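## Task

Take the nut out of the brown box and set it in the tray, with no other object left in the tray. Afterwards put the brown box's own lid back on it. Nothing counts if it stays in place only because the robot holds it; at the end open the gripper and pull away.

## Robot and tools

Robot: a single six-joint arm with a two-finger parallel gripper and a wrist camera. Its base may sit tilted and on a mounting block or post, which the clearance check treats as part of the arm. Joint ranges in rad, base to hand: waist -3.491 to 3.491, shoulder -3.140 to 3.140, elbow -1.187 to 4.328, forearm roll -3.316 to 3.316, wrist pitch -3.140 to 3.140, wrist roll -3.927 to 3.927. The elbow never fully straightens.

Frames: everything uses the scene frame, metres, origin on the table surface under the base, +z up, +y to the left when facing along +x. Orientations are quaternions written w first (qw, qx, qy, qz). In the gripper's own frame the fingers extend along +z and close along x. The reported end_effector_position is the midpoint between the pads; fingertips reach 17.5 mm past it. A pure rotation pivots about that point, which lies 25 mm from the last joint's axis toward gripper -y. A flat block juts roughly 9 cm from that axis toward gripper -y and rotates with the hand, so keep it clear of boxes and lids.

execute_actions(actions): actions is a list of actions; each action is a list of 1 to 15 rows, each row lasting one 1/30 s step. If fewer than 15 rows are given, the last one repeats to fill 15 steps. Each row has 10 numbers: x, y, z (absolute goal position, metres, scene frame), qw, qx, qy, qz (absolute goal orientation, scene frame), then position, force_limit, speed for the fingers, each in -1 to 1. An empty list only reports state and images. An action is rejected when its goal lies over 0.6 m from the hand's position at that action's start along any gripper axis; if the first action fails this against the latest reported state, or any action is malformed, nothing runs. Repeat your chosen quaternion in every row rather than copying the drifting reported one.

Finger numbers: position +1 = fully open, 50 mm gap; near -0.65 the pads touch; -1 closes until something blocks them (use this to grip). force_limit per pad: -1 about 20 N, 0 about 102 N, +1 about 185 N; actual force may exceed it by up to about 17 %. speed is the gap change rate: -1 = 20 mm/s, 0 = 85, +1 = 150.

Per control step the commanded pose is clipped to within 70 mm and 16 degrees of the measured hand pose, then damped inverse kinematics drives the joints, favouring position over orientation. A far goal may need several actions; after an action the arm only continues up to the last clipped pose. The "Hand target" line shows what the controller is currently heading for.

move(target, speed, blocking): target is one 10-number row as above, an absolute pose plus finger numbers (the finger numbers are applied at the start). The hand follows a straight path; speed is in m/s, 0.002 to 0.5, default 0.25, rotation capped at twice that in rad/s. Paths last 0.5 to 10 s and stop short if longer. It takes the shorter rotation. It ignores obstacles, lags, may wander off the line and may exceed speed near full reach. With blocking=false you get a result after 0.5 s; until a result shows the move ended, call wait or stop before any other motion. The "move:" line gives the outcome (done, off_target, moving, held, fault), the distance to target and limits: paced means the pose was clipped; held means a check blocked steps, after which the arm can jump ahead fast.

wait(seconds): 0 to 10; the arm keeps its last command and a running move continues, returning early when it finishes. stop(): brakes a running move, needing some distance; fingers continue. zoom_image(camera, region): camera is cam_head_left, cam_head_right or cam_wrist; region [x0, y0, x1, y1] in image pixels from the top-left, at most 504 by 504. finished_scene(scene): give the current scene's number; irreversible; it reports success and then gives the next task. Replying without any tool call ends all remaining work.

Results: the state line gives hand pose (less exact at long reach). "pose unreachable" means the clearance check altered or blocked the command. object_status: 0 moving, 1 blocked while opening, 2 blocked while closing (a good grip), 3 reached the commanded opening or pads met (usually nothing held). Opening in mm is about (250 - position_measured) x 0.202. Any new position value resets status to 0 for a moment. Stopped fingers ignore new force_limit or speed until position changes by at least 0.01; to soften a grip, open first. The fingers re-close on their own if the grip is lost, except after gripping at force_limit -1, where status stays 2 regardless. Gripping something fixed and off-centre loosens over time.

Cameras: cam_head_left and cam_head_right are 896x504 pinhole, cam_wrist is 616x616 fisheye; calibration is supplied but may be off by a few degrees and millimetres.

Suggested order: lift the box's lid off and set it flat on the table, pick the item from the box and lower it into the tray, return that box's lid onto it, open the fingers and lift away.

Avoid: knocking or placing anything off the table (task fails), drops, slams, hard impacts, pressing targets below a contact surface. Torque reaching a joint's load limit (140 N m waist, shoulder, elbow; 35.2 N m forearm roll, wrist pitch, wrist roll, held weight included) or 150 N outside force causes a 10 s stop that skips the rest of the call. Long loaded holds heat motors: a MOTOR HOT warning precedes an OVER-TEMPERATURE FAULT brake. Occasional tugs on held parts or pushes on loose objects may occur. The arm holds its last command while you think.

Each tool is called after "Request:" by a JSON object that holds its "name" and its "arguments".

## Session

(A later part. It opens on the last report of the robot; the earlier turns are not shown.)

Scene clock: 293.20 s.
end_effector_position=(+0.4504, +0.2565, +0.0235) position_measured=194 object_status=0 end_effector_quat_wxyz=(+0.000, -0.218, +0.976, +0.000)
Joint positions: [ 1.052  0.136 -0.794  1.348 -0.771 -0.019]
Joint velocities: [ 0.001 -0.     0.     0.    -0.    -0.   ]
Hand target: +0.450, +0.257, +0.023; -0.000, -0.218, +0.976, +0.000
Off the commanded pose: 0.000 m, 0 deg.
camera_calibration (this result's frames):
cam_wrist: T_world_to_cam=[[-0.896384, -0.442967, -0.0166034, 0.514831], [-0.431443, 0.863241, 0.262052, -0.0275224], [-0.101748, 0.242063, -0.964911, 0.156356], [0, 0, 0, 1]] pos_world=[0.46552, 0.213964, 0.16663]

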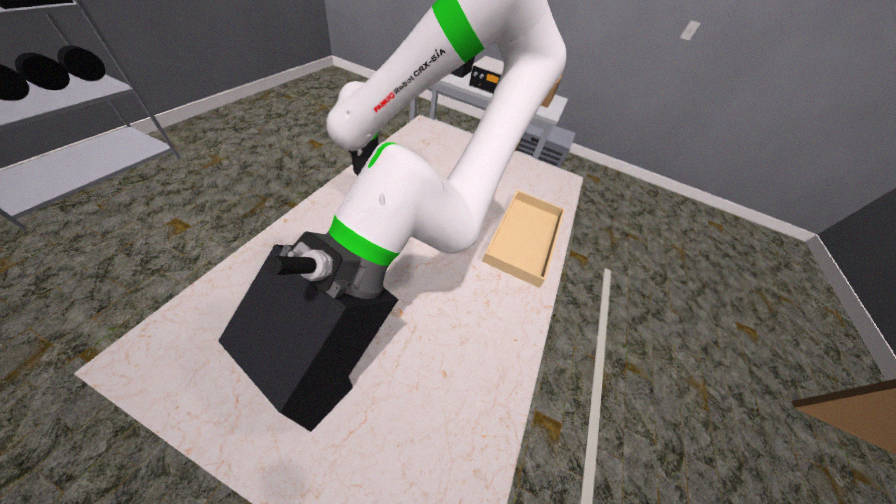

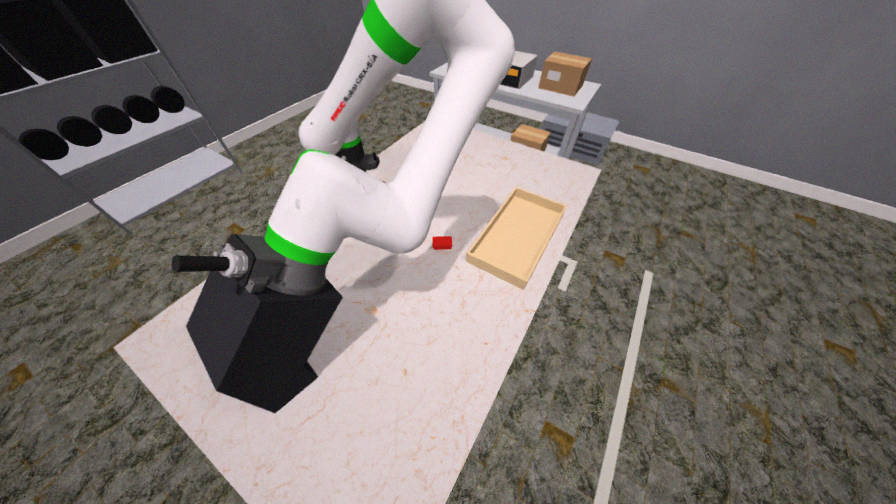

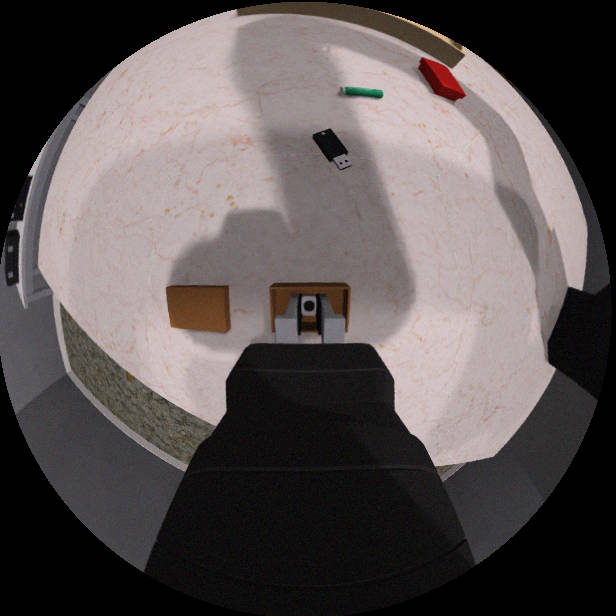

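Request:
{"name": "execute_actions", "arguments": {"actions": [[[0.4504, 0.2565, 0.0235, 0, -0.2181, 0.9759, 0, 0.3, -0.4, 0]]]}}

Request:
{"name": "move", "arguments": {"target": [0.4504, 0.2565, 0.0175, 0, -0.2181, 0.9759, 0, 0.3, -0.4, 0], "speed": 0.01}}

Request:
{"name": "zoom_image", "arguments": {"camera": "cam_wrist", "region": [250, 260, 370, 350]}}

Scene clock: 298.07 s.
end_effector_position=(+0.4504, +0.2565, +0.0235) position_measured=107 object_status=3 end_effector_quat_wxyz=(+0.000, -0.218, +0.976, +0.000)
Joint positions: [ 1.051  0.136 -0.794  1.348 -0.771 -0.019]
Joint velocities: [-0.001  0.001 -0.     0.     0.     0.   ]
Hand target: +0.450, +0.256, +0.023; +0.000, -0.218, +0.976, +0.000
Off the commanded pose: 0.000 m, 0 deg.
camera_calibration (this result's frames):
cam_wrist: T_world_to_cam=[[-0.89639, -0.442956, -0.0165947, 0.514828], [-0.43143, 0.863247, 0.262056, -0.0275245], [-0.101754, 0.242064, -0.96491, 0.156355], [0, 0, 0, 1]] pos_world=[0.465521, 0.213959, 0.166624]

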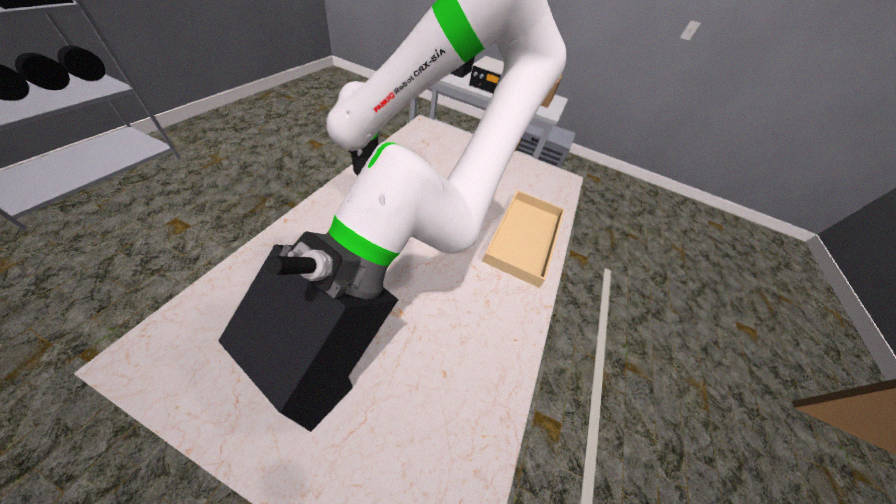

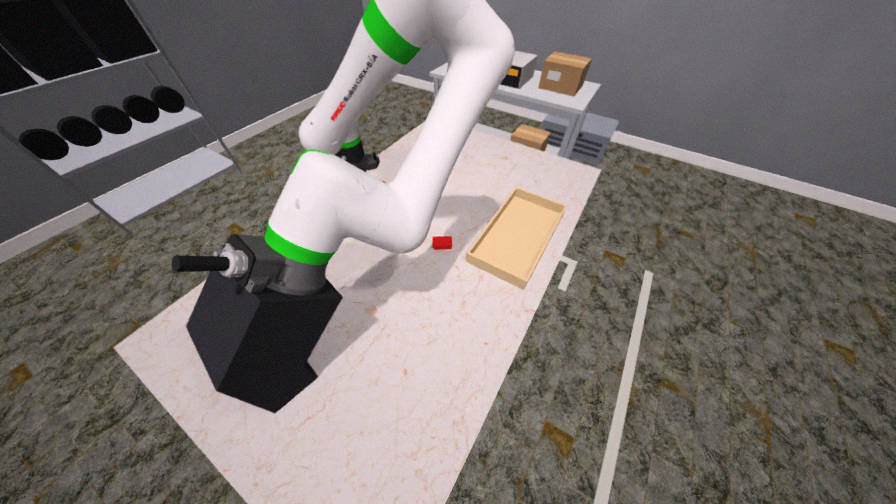

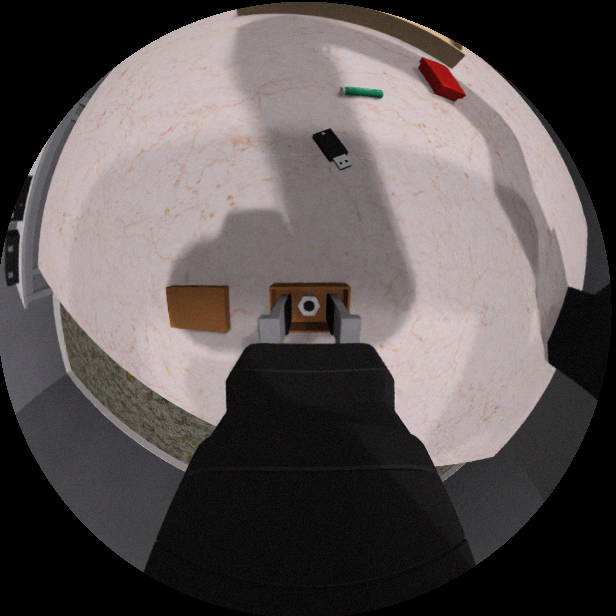

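Scene clock: 308.73 s.
end_effector_position=(+0.4513, +0.2566, +0.0193) position_measured=107 object_status=3 end_effector_quat_wxyz=(+0.001, -0.218, +0.976, +0.000)
Joint positions: [ 1.038  0.144 -0.794  1.367 -0.762 -0.029]
Joint velocities: [ 0.     0.001  0.    -0.001  0.    -0.001]
Hand target: +0.451, +0.257, +0.019; +0.001, -0.218, +0.976, +0.000
Off the commanded pose: 0.002 m, 0 deg.
FORCE FAULT: contact force on the arm reached its limit, and the arm stopped for 10 seconds. The contact can be on any part of the arm, not only on its tool. That time counts as 20 of the actions that you can send in this scene. The arm's remaining commands of this call were not run. The arm holds still and accepts commands again. Move the arm away from the contact; if what it grips holds it there, let go first. Pushing or pulling that hard again can fault the arm again.
move: fault
camera_calibration (this result's frames):
cam_wrist: T_world_to_cam=[[-0.896711, -0.442218, -0.0187948, 0.515641], [-0.431256, 0.863346, 0.262014, -0.0262482], [-0.0996409, 0.243056, -0.964881, 0.151184], [0, 0, 0, 1]] pos_world=[0.466125, 0.213941, 0.162443]

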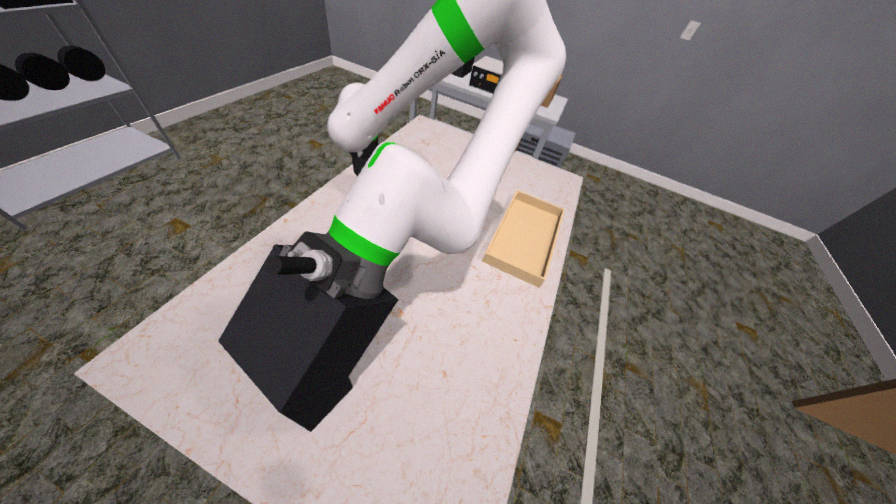

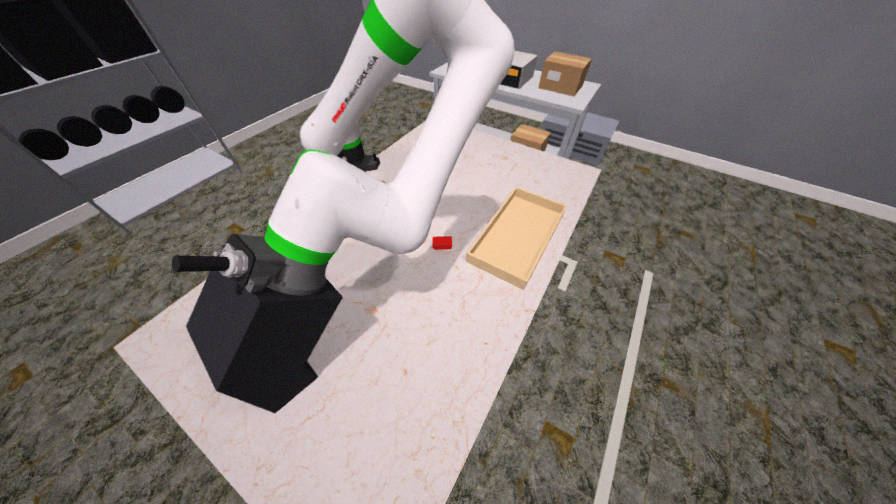

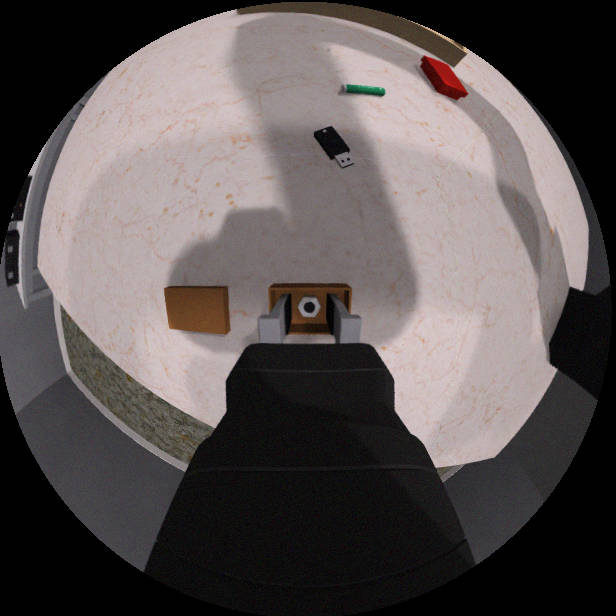

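Region (250, 260, 370, 350) of cam_wrist's 616x616 image, scaled by 4.200, with more detail than that image has; it fills the top 378 rows of this view, and the rest is white.

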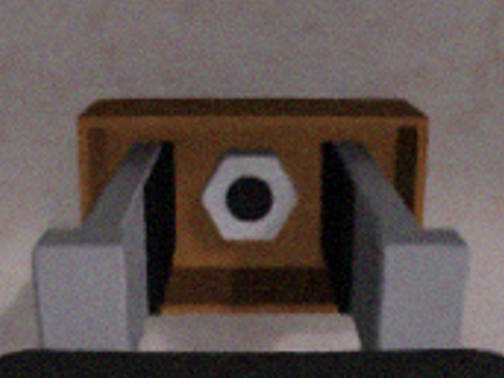

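Request:
{"name": "execute_actions", "arguments": {"actions": [[[0.4504, 0.2565, 0.0203, 0, -0.2181, 0.9759, 0, 0.3, -0.4, 0]], [[0.4504, 0.2565, 0.0203, 0, -0.2181, 0.9759, 0, -1, -0.4, -0.5]]]}}

Request:
{"name": "zoom_image", "arguments": {"camera": "cam_wrist", "region": [250, 260, 370, 350]}}

Scene clock: 320.30 s.
end_effector_position=(+0.4504, +0.2565, +0.0203) position_measured=187 object_status=0 end_effector_quat_wxyz=(+0.000, -0.218, +0.976, +0.000)
Joint positions: [ 1.043  0.142 -0.794  1.359 -0.765 -0.025]
Joint velocities: [ 0.001  0.001  0.     0.    -0.    -0.   ]
Hand target: +0.450, +0.256, +0.020; +0.000, -0.218, +0.976, -0.000
Off the commanded pose: 0.000 m, 0 deg.
camera_calibration (this result's frames):
cam_wrist: T_world_to_cam=[[-0.896384, -0.442968, -0.0165863, 0.514764], [-0.43144, 0.863244, 0.262048, -0.026681], [-0.101761, 0.242052, -0.964912, 0.153276], [0, 0, 0, 1]] pos_world=[0.465513, 0.213956, 0.163428]

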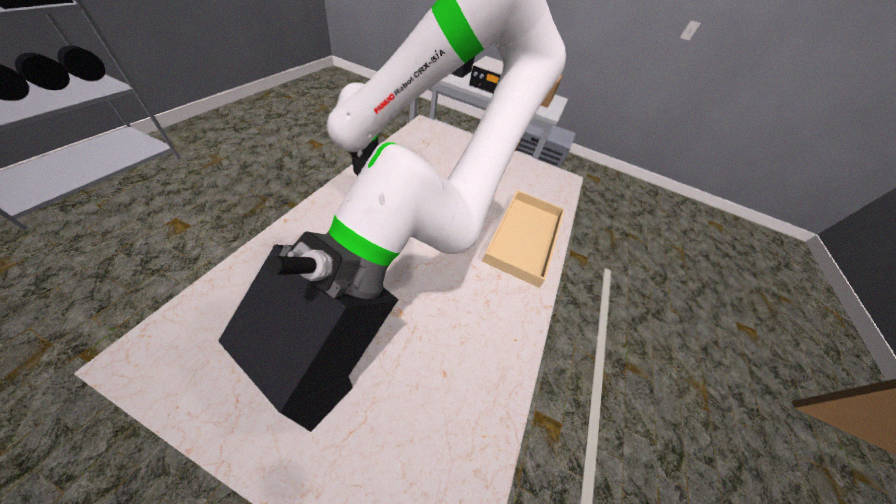

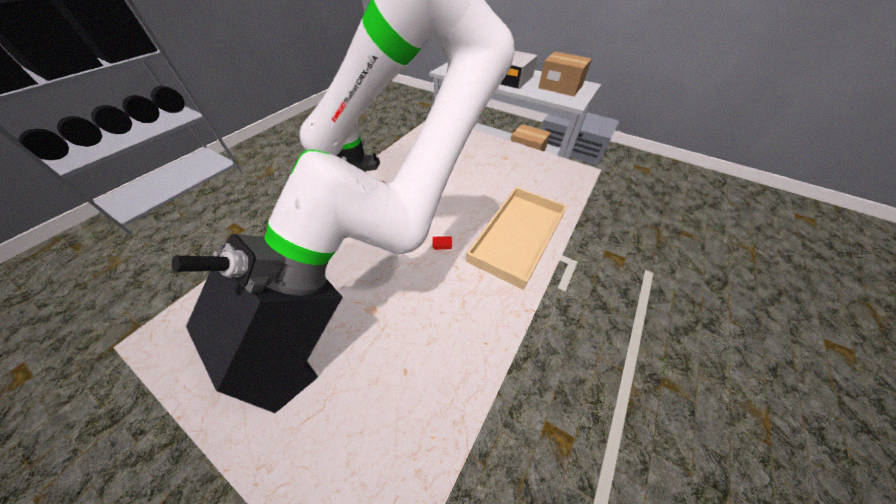

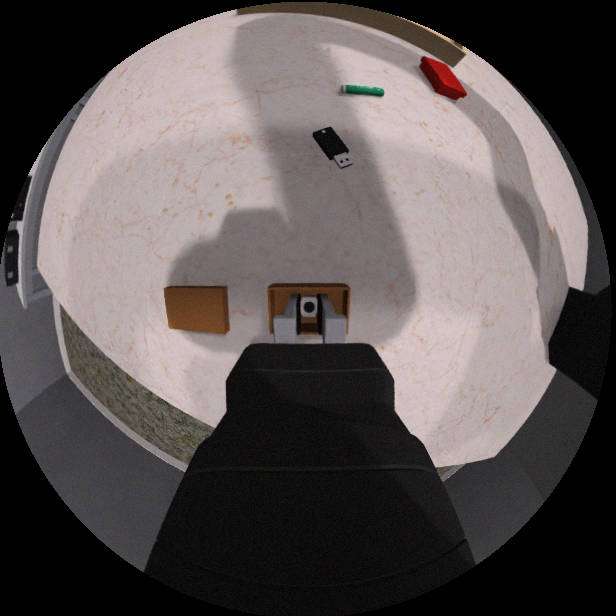

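Region (250, 260, 370, 350) of cam_wrist's 616x616 image, scaled by 4.200, with more detail than that image has; it fills the top 378 rows of this view, and the rest is white.

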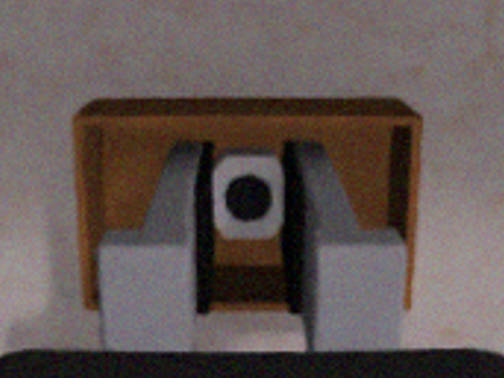

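Request:
{"name": "execute_actions", "arguments": {"actions": [[[0.4504, 0.2565, 0.0215, 0, -0.2181, 0.9759, 0, 0.07, -0.4, 0]]]}}

Request:
{"name": "zoom_image", "arguments": {"camera": "cam_wrist", "region": [250, 260, 370, 350]}}

Scene clock: 329.60 s.
end_effector_position=(+0.4504, +0.2565, +0.0215) position_measured=142 object_status=3 end_effector_quat_wxyz=(-0.000, -0.218, +0.976, -0.000)
Joint positions: [ 1.046  0.14  -0.794  1.355 -0.767 -0.023]
Joint velocities: [-0. -0. -0.  0.  0. -0.]
Hand target: +0.450, +0.256, +0.021; +0.000, -0.218, +0.976, -0.000
Off the commanded pose: 0.000 m, 0 deg.
camera_calibration (this result's frames):
cam_wrist: T_world_to_cam=[[-0.896372, -0.442992, -0.0165725, 0.51477], [-0.431461, 0.863238, 0.262034, -0.0269781], [-0.101773, 0.24203, -0.964916, 0.154438], [0, 0, 0, 1]] pos_world=[0.465503, 0.213949, 0.16462]

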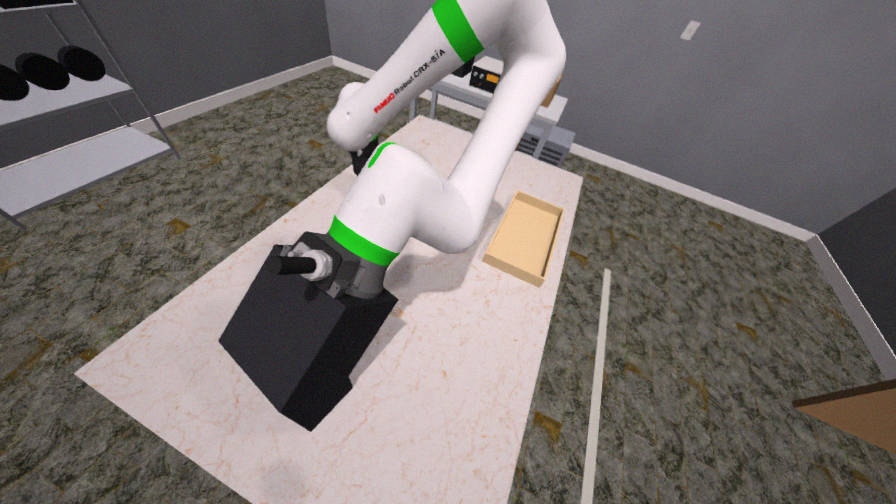

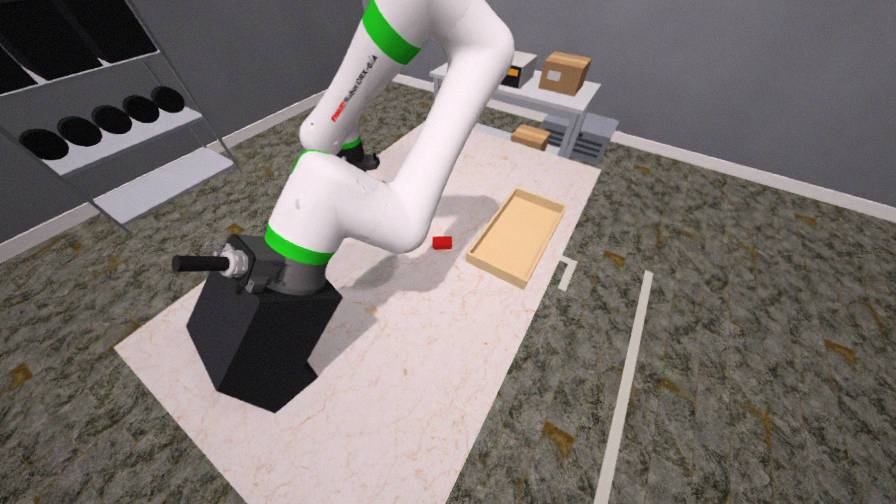

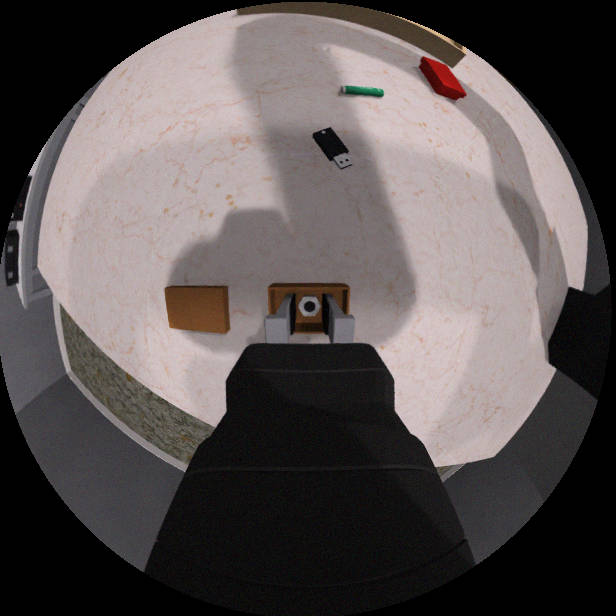

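Region (250, 260, 370, 350) of cam_wrist's 616x616 image, scaled by 4.200, with more detail than that image has; it fills the top 378 rows of this view, and the rest is white.

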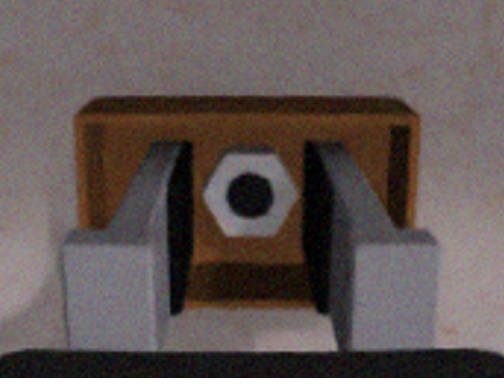

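Request:
{"name": "move", "arguments": {"target": [0.4504, 0.2565, 0.0175, 0, -0.2181, 0.9759, 0, 0.07, -0.4, 0], "speed": 0.006}}

Scene clock: 342.33 s.
end_effector_position=(+0.4513, +0.2566, +0.0193) position_measured=142 object_status=3 end_effector_quat_wxyz=(+0.001, -0.218, +0.976, +0.000)
Joint positions: [ 1.038  0.144 -0.794  1.366 -0.762 -0.029]
Joint velocities: [ 0.001  0.    -0.    -0.     0.     0.001]
Hand target: +0.451, +0.257, +0.019; +0.001, -0.218, +0.976, +0.000
Off the commanded pose: 0.002 m, 0 deg.
FORCE FAULT: contact force on the arm reached its limit, and the arm stopped for 10 seconds. The contact can be on any part of the arm, not only on its tool. That time counts as 20 of the actions that you can send in this scene. The arm's remaining commands of this call were not run. The arm holds still and accepts commands again. Move the arm away from the contact; if what it grips holds it there, let go first. Pushing or pulling that hard again can fault the arm again.
move: fault
camera_calibration (this result's frames):
cam_wrist: T_world_to_cam=[[-0.896717, -0.442207, -0.0187462, 0.515637], [-0.431236, 0.863362, 0.261996, -0.0262424], [-0.0996716, 0.24302, -0.964887, 0.151215], [0, 0, 0, 1]] pos_world=[0.466136, 0.213927, 0.162447]

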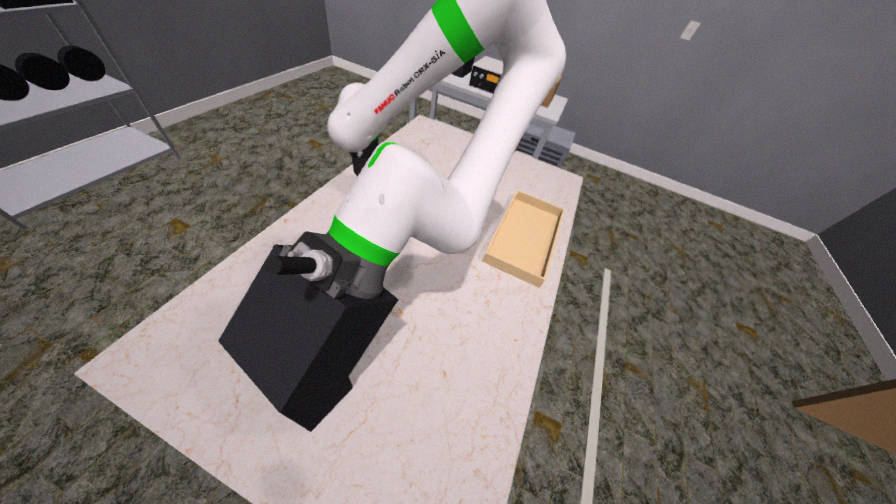

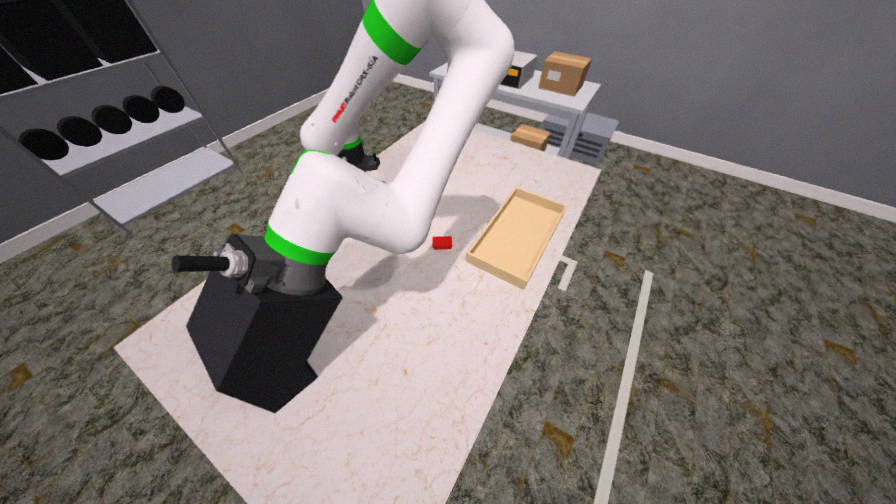

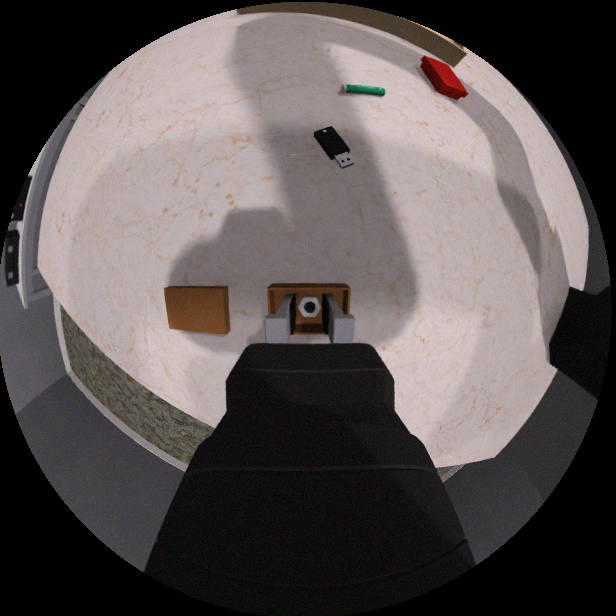

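Request:
{"name": "execute_actions", "arguments": {"actions": [[[0.4506, 0.2565, 0.0197, 0, -0.2181, 0.9759, 0, -1, -0.4, -0.6]]]}}

Request:
{"name": "zoom_image", "arguments": {"camera": "cam_wrist", "region": [250, 260, 370, 350]}}

Scene clock: 433.53 s.
end_effector_position=(+0.4506, +0.2565, +0.0197) position_measured=187 object_status=2 end_effector_quat_wxyz=(-0.000, -0.218, +0.976, -0.000)
Joint positions: [ 1.041  0.144 -0.793  1.361 -0.764 -0.026]
Joint velocities: [ 0.     0.001  0.001 -0.    -0.     0.   ]
Hand target: +0.451, +0.256, +0.020; +0.000, -0.218, +0.976, -0.000
Off the commanded pose: 0.000 m, 0 deg.
camera_calibration (this result's frames):
cam_wrist: T_world_to_cam=[[-0.896377, -0.442984, -0.0165437, 0.514903], [-0.431447, 0.863245, 0.262033, -0.0264242], [-0.101795, 0.242018, -0.964917, 0.152732], [0, 0, 0, 1]] pos_world=[0.465694, 0.213941, 0.162816]

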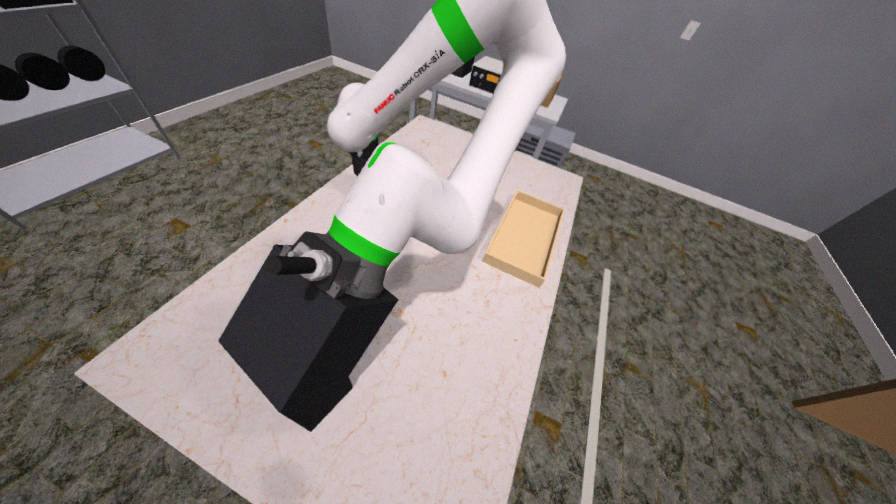

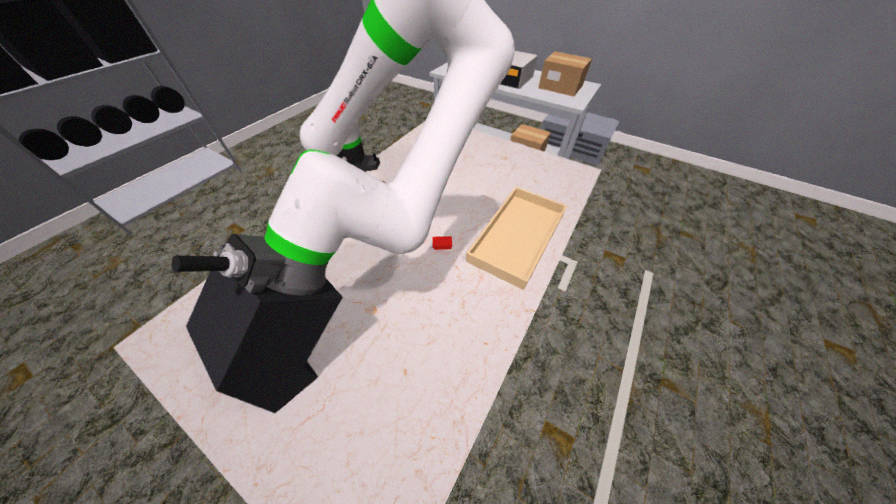

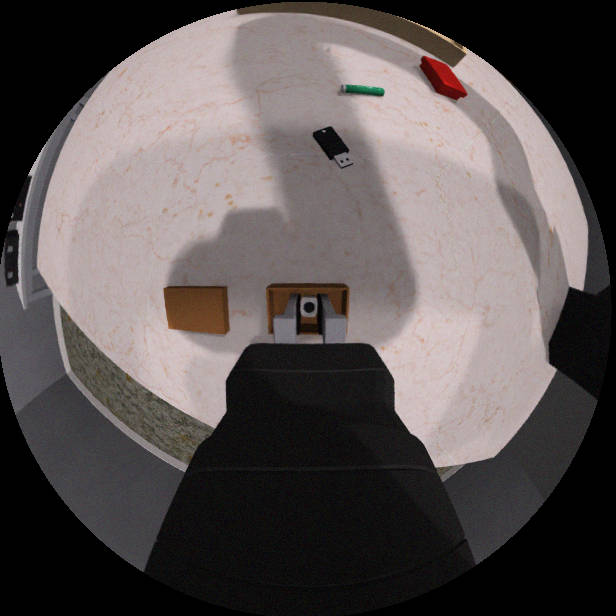

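Region (250, 260, 370, 350) of cam_wrist's 616x616 image, scaled by 4.200, with more detail than that image has; it fills the top 378 rows of this view, and the rest is white.

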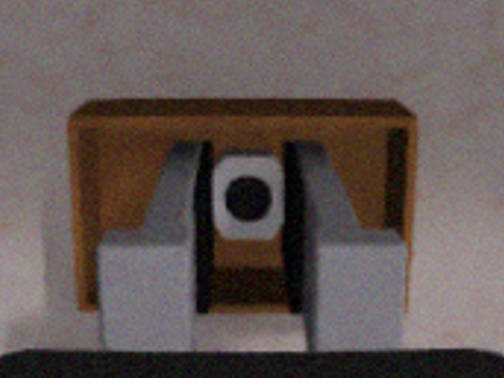

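Request:
{"name": "move", "arguments": {"target": [0.4506, 0.2565, 0.08, 0, -0.2181, 0.9759, 0, -1, -0.4, -0.6], "speed": 0.08}}

Request:
{"name": "move", "arguments": {"target": [0.6, -0.28, 0.12, 0, -0.2181, 0.9759, 0, -1, -0.4, -0.6], "speed": 0.3}}

Scene clock: 439.60 s.
end_effector_position=(+0.4508, +0.2564, +0.0799) position_measured=187 object_status=2 end_effector_quat_wxyz=(+0.000, -0.218, +0.976, -0.000)
Joint positions: [ 1.204  0.035 -0.79   1.167 -0.897  0.075]
Joint velocities: [ 0.001  0.     0.    -0.001  0.     0.   ]
Hand target: +0.451, +0.256, +0.080; +0.000, -0.218, +0.976, -0.000
Off the commanded pose: 0.000 m, 0 deg.
move: done
camera_calibration (this result's frames):
cam_wrist: T_world_to_cam=[[-0.896296, -0.443129, -0.0170123, 0.516124], [-0.431743, 0.863221, 0.261625, -0.0418443], [-0.101249, 0.241839, -0.96502, 0.210643], [0, 0, 0, 1]] pos_world=[0.465861, 0.213889, 0.223003]

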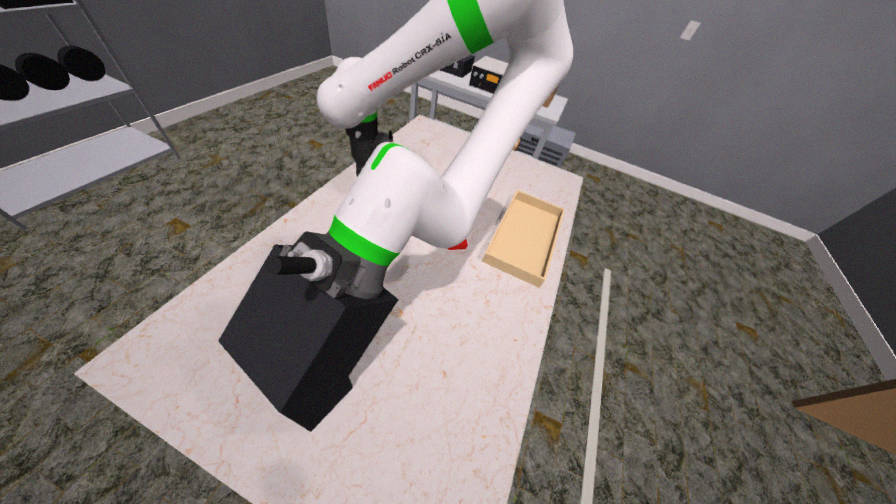

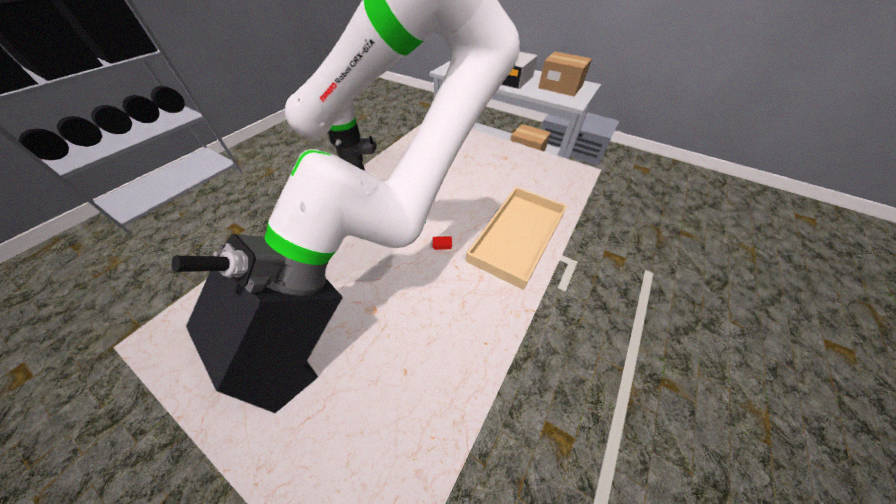

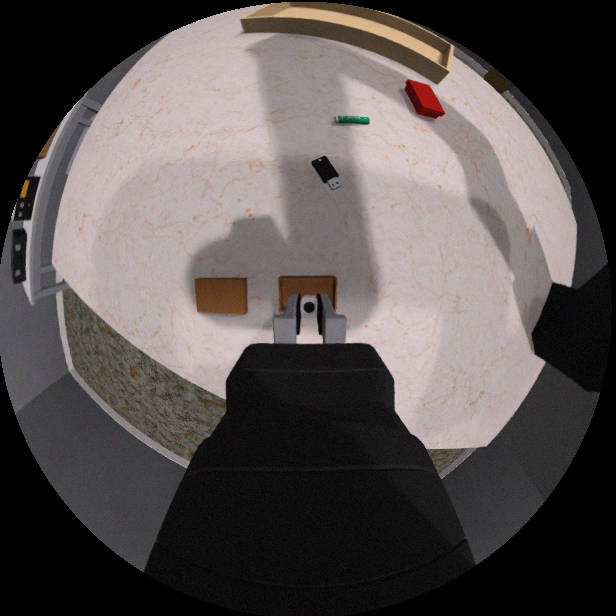

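Scene clock: 442.23 s.
end_effector_position=(+0.6012, -0.2791, +0.1187) position_measured=187 object_status=2 end_effector_quat_wxyz=(+0.000, -0.217, +0.976, +0.000)
Joint positions: [-0.082 -0.33  -0.318  0.016 -0.743  2.2  ]
Joint velocities: [-0.003  0.001  0.002 -0.004 -0.002  0.005]
Hand target: +0.601, -0.279, +0.119; +0.000, -0.217, +0.976, +0.000
Off the commanded pose: 0.002 m, 0 deg.
move: done
camera_calibration (this result's frames):
cam_wrist: T_world_to_cam=[[-0.897416, -0.44085, -0.0171874, 0.41558], [-0.429485, 0.864043, 0.262628, 0.473924], [-0.100929, 0.243068, -0.964744, 0.393022], [0, 0, 0, 1]] pos_world=[0.616159, -0.321813, 0.261843]

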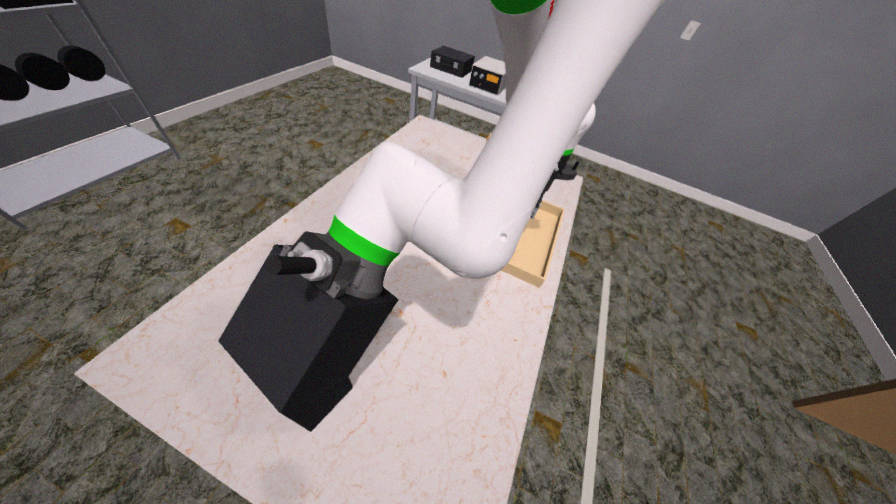

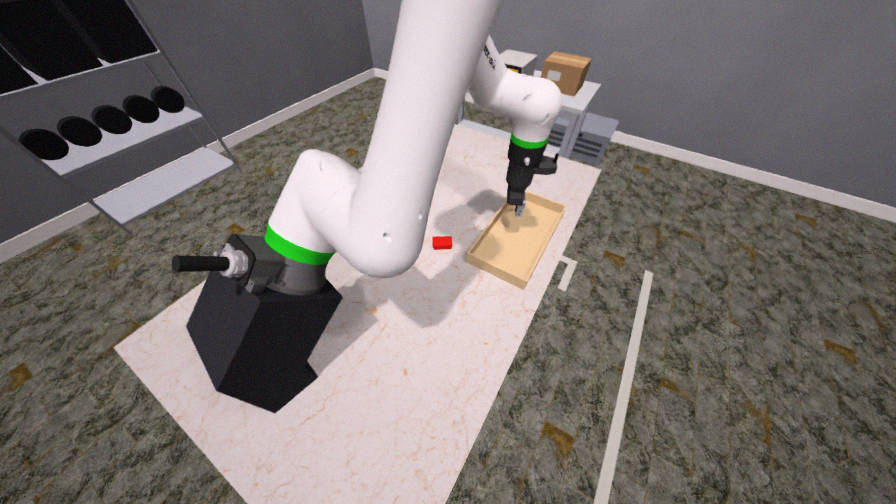

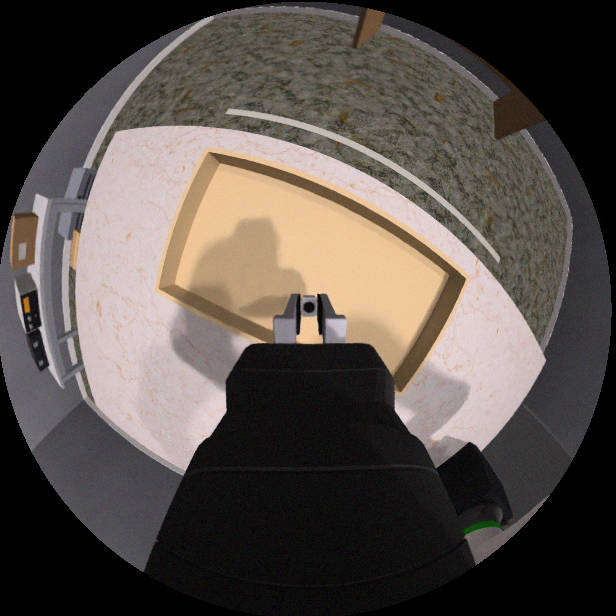

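Request:
{"name": "move", "arguments": {"target": [0.6, -0.29, 0.033, 0, -0.2181, 0.9759, 0, -1, -0.4, -0.6], "speed": 0.1}}

Request:
{"name": "execute_actions", "arguments": {"actions": [[[0.6, -0.29, 0.033, 0, -0.2181, 0.9759, 0, 1, -0.4, -0.2]]]}}

Scene clock: 447.57 s.
end_effector_position=(+0.5999, -0.2898, +0.0332) position_measured=187 object_status=2 end_effector_quat_wxyz=(+0.000, -0.218, +0.976, -0.000)
Joint positions: [-0.114 -0.145 -0.295 -0.022 -0.581  2.253]
Joint velocities: [-0.001  0.001 -0.     0.    -0.     0.001]
Hand target: +0.600, -0.290, +0.033; -0.000, -0.218, +0.976, -0.000
Off the commanded pose: 0.000 m, 0 deg.
move: done
camera_calibration (this result's frames):
cam_wrist: T_world_to_cam=[[-0.896418, -0.442898, -0.016622, 0.407017], [-0.431388, 0.86329, 0.261983, 0.506045], [-0.101682, 0.242017, -0.964929, 0.313095], [0, 0, 0, 1]] pos_world=[0.614995, -0.332372, 0.176305]

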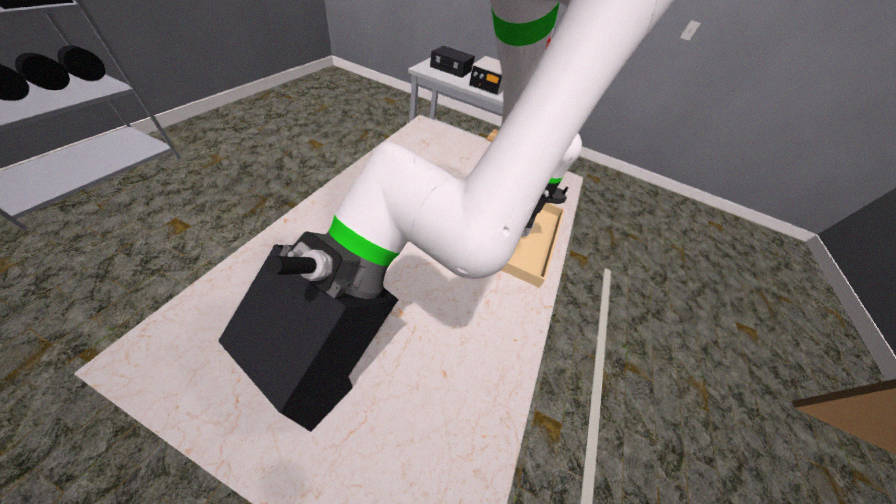

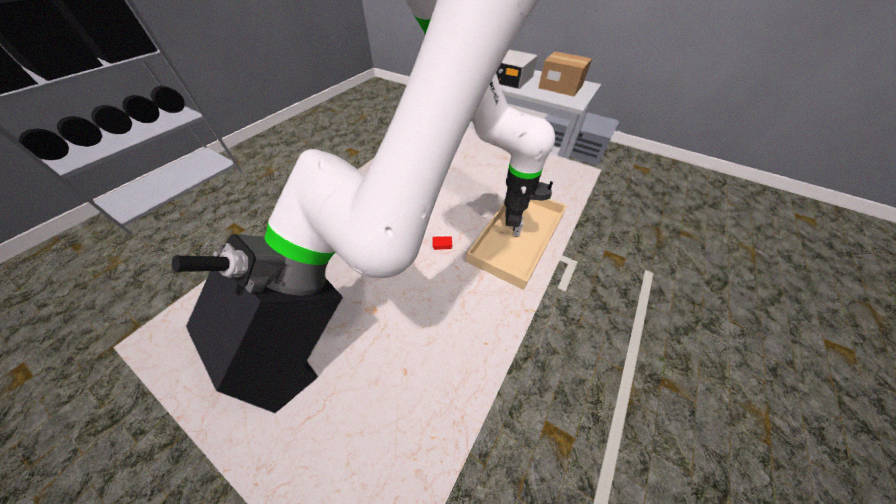

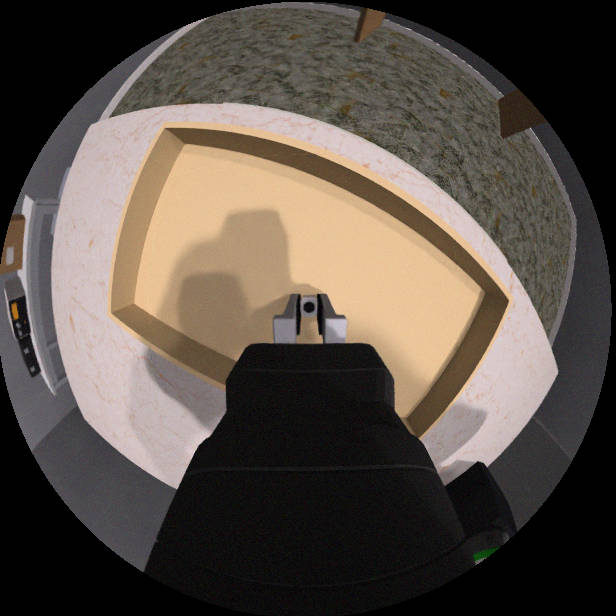

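Scene clock: 448.07 s.
end_effector_position=(+0.6000, -0.2900, +0.0330) position_measured=18 object_status=0 end_effector_quat_wxyz=(+0.000, -0.218, +0.976, -0.000)
Joint positions: [-0.114 -0.144 -0.294 -0.022 -0.581  2.254]
Joint velocities: [ 0.001  0.001 -0.     0.001 -0.001 -0.002]
Hand target: +0.600, -0.290, +0.033; +0.000, -0.218, +0.976, -0.000
Off the commanded pose: 0.000 m, 0 deg.
camera_calibration (this result's frames):
cam_wrist: T_world_to_cam=[[-0.896381, -0.442972, -0.0166576, 0.407014], [-0.431468, 0.86325, 0.261985, 0.506336], [-0.101672, 0.242025, -0.964928, 0.312979], [0, 0, 0, 1]] pos_world=[0.615129, -0.332548, 0.17613]

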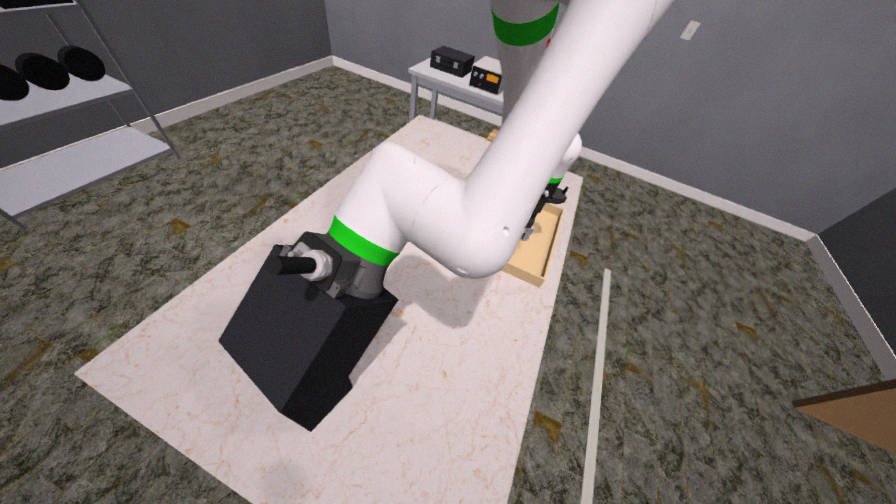

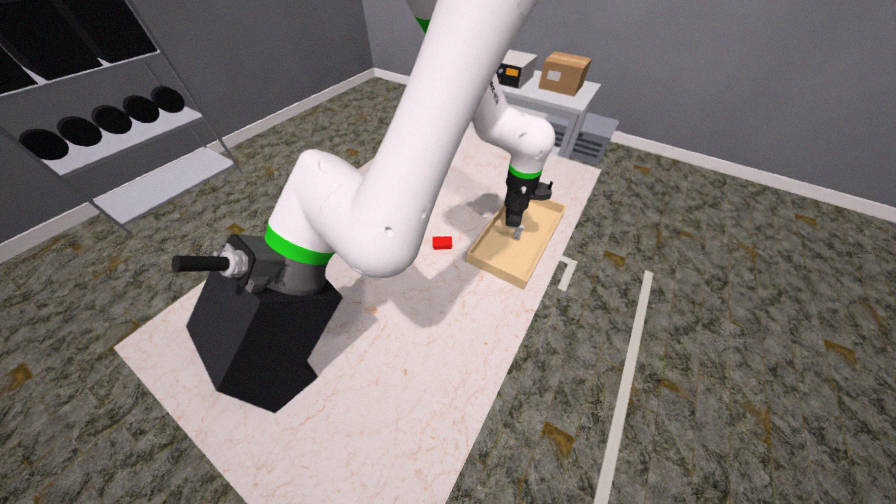

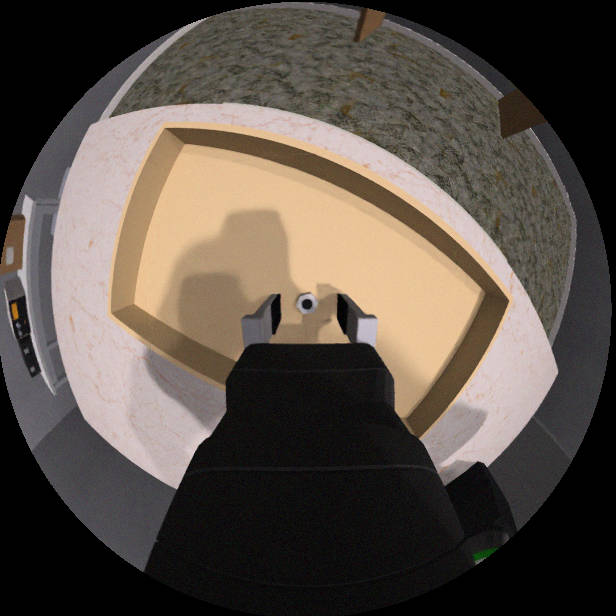

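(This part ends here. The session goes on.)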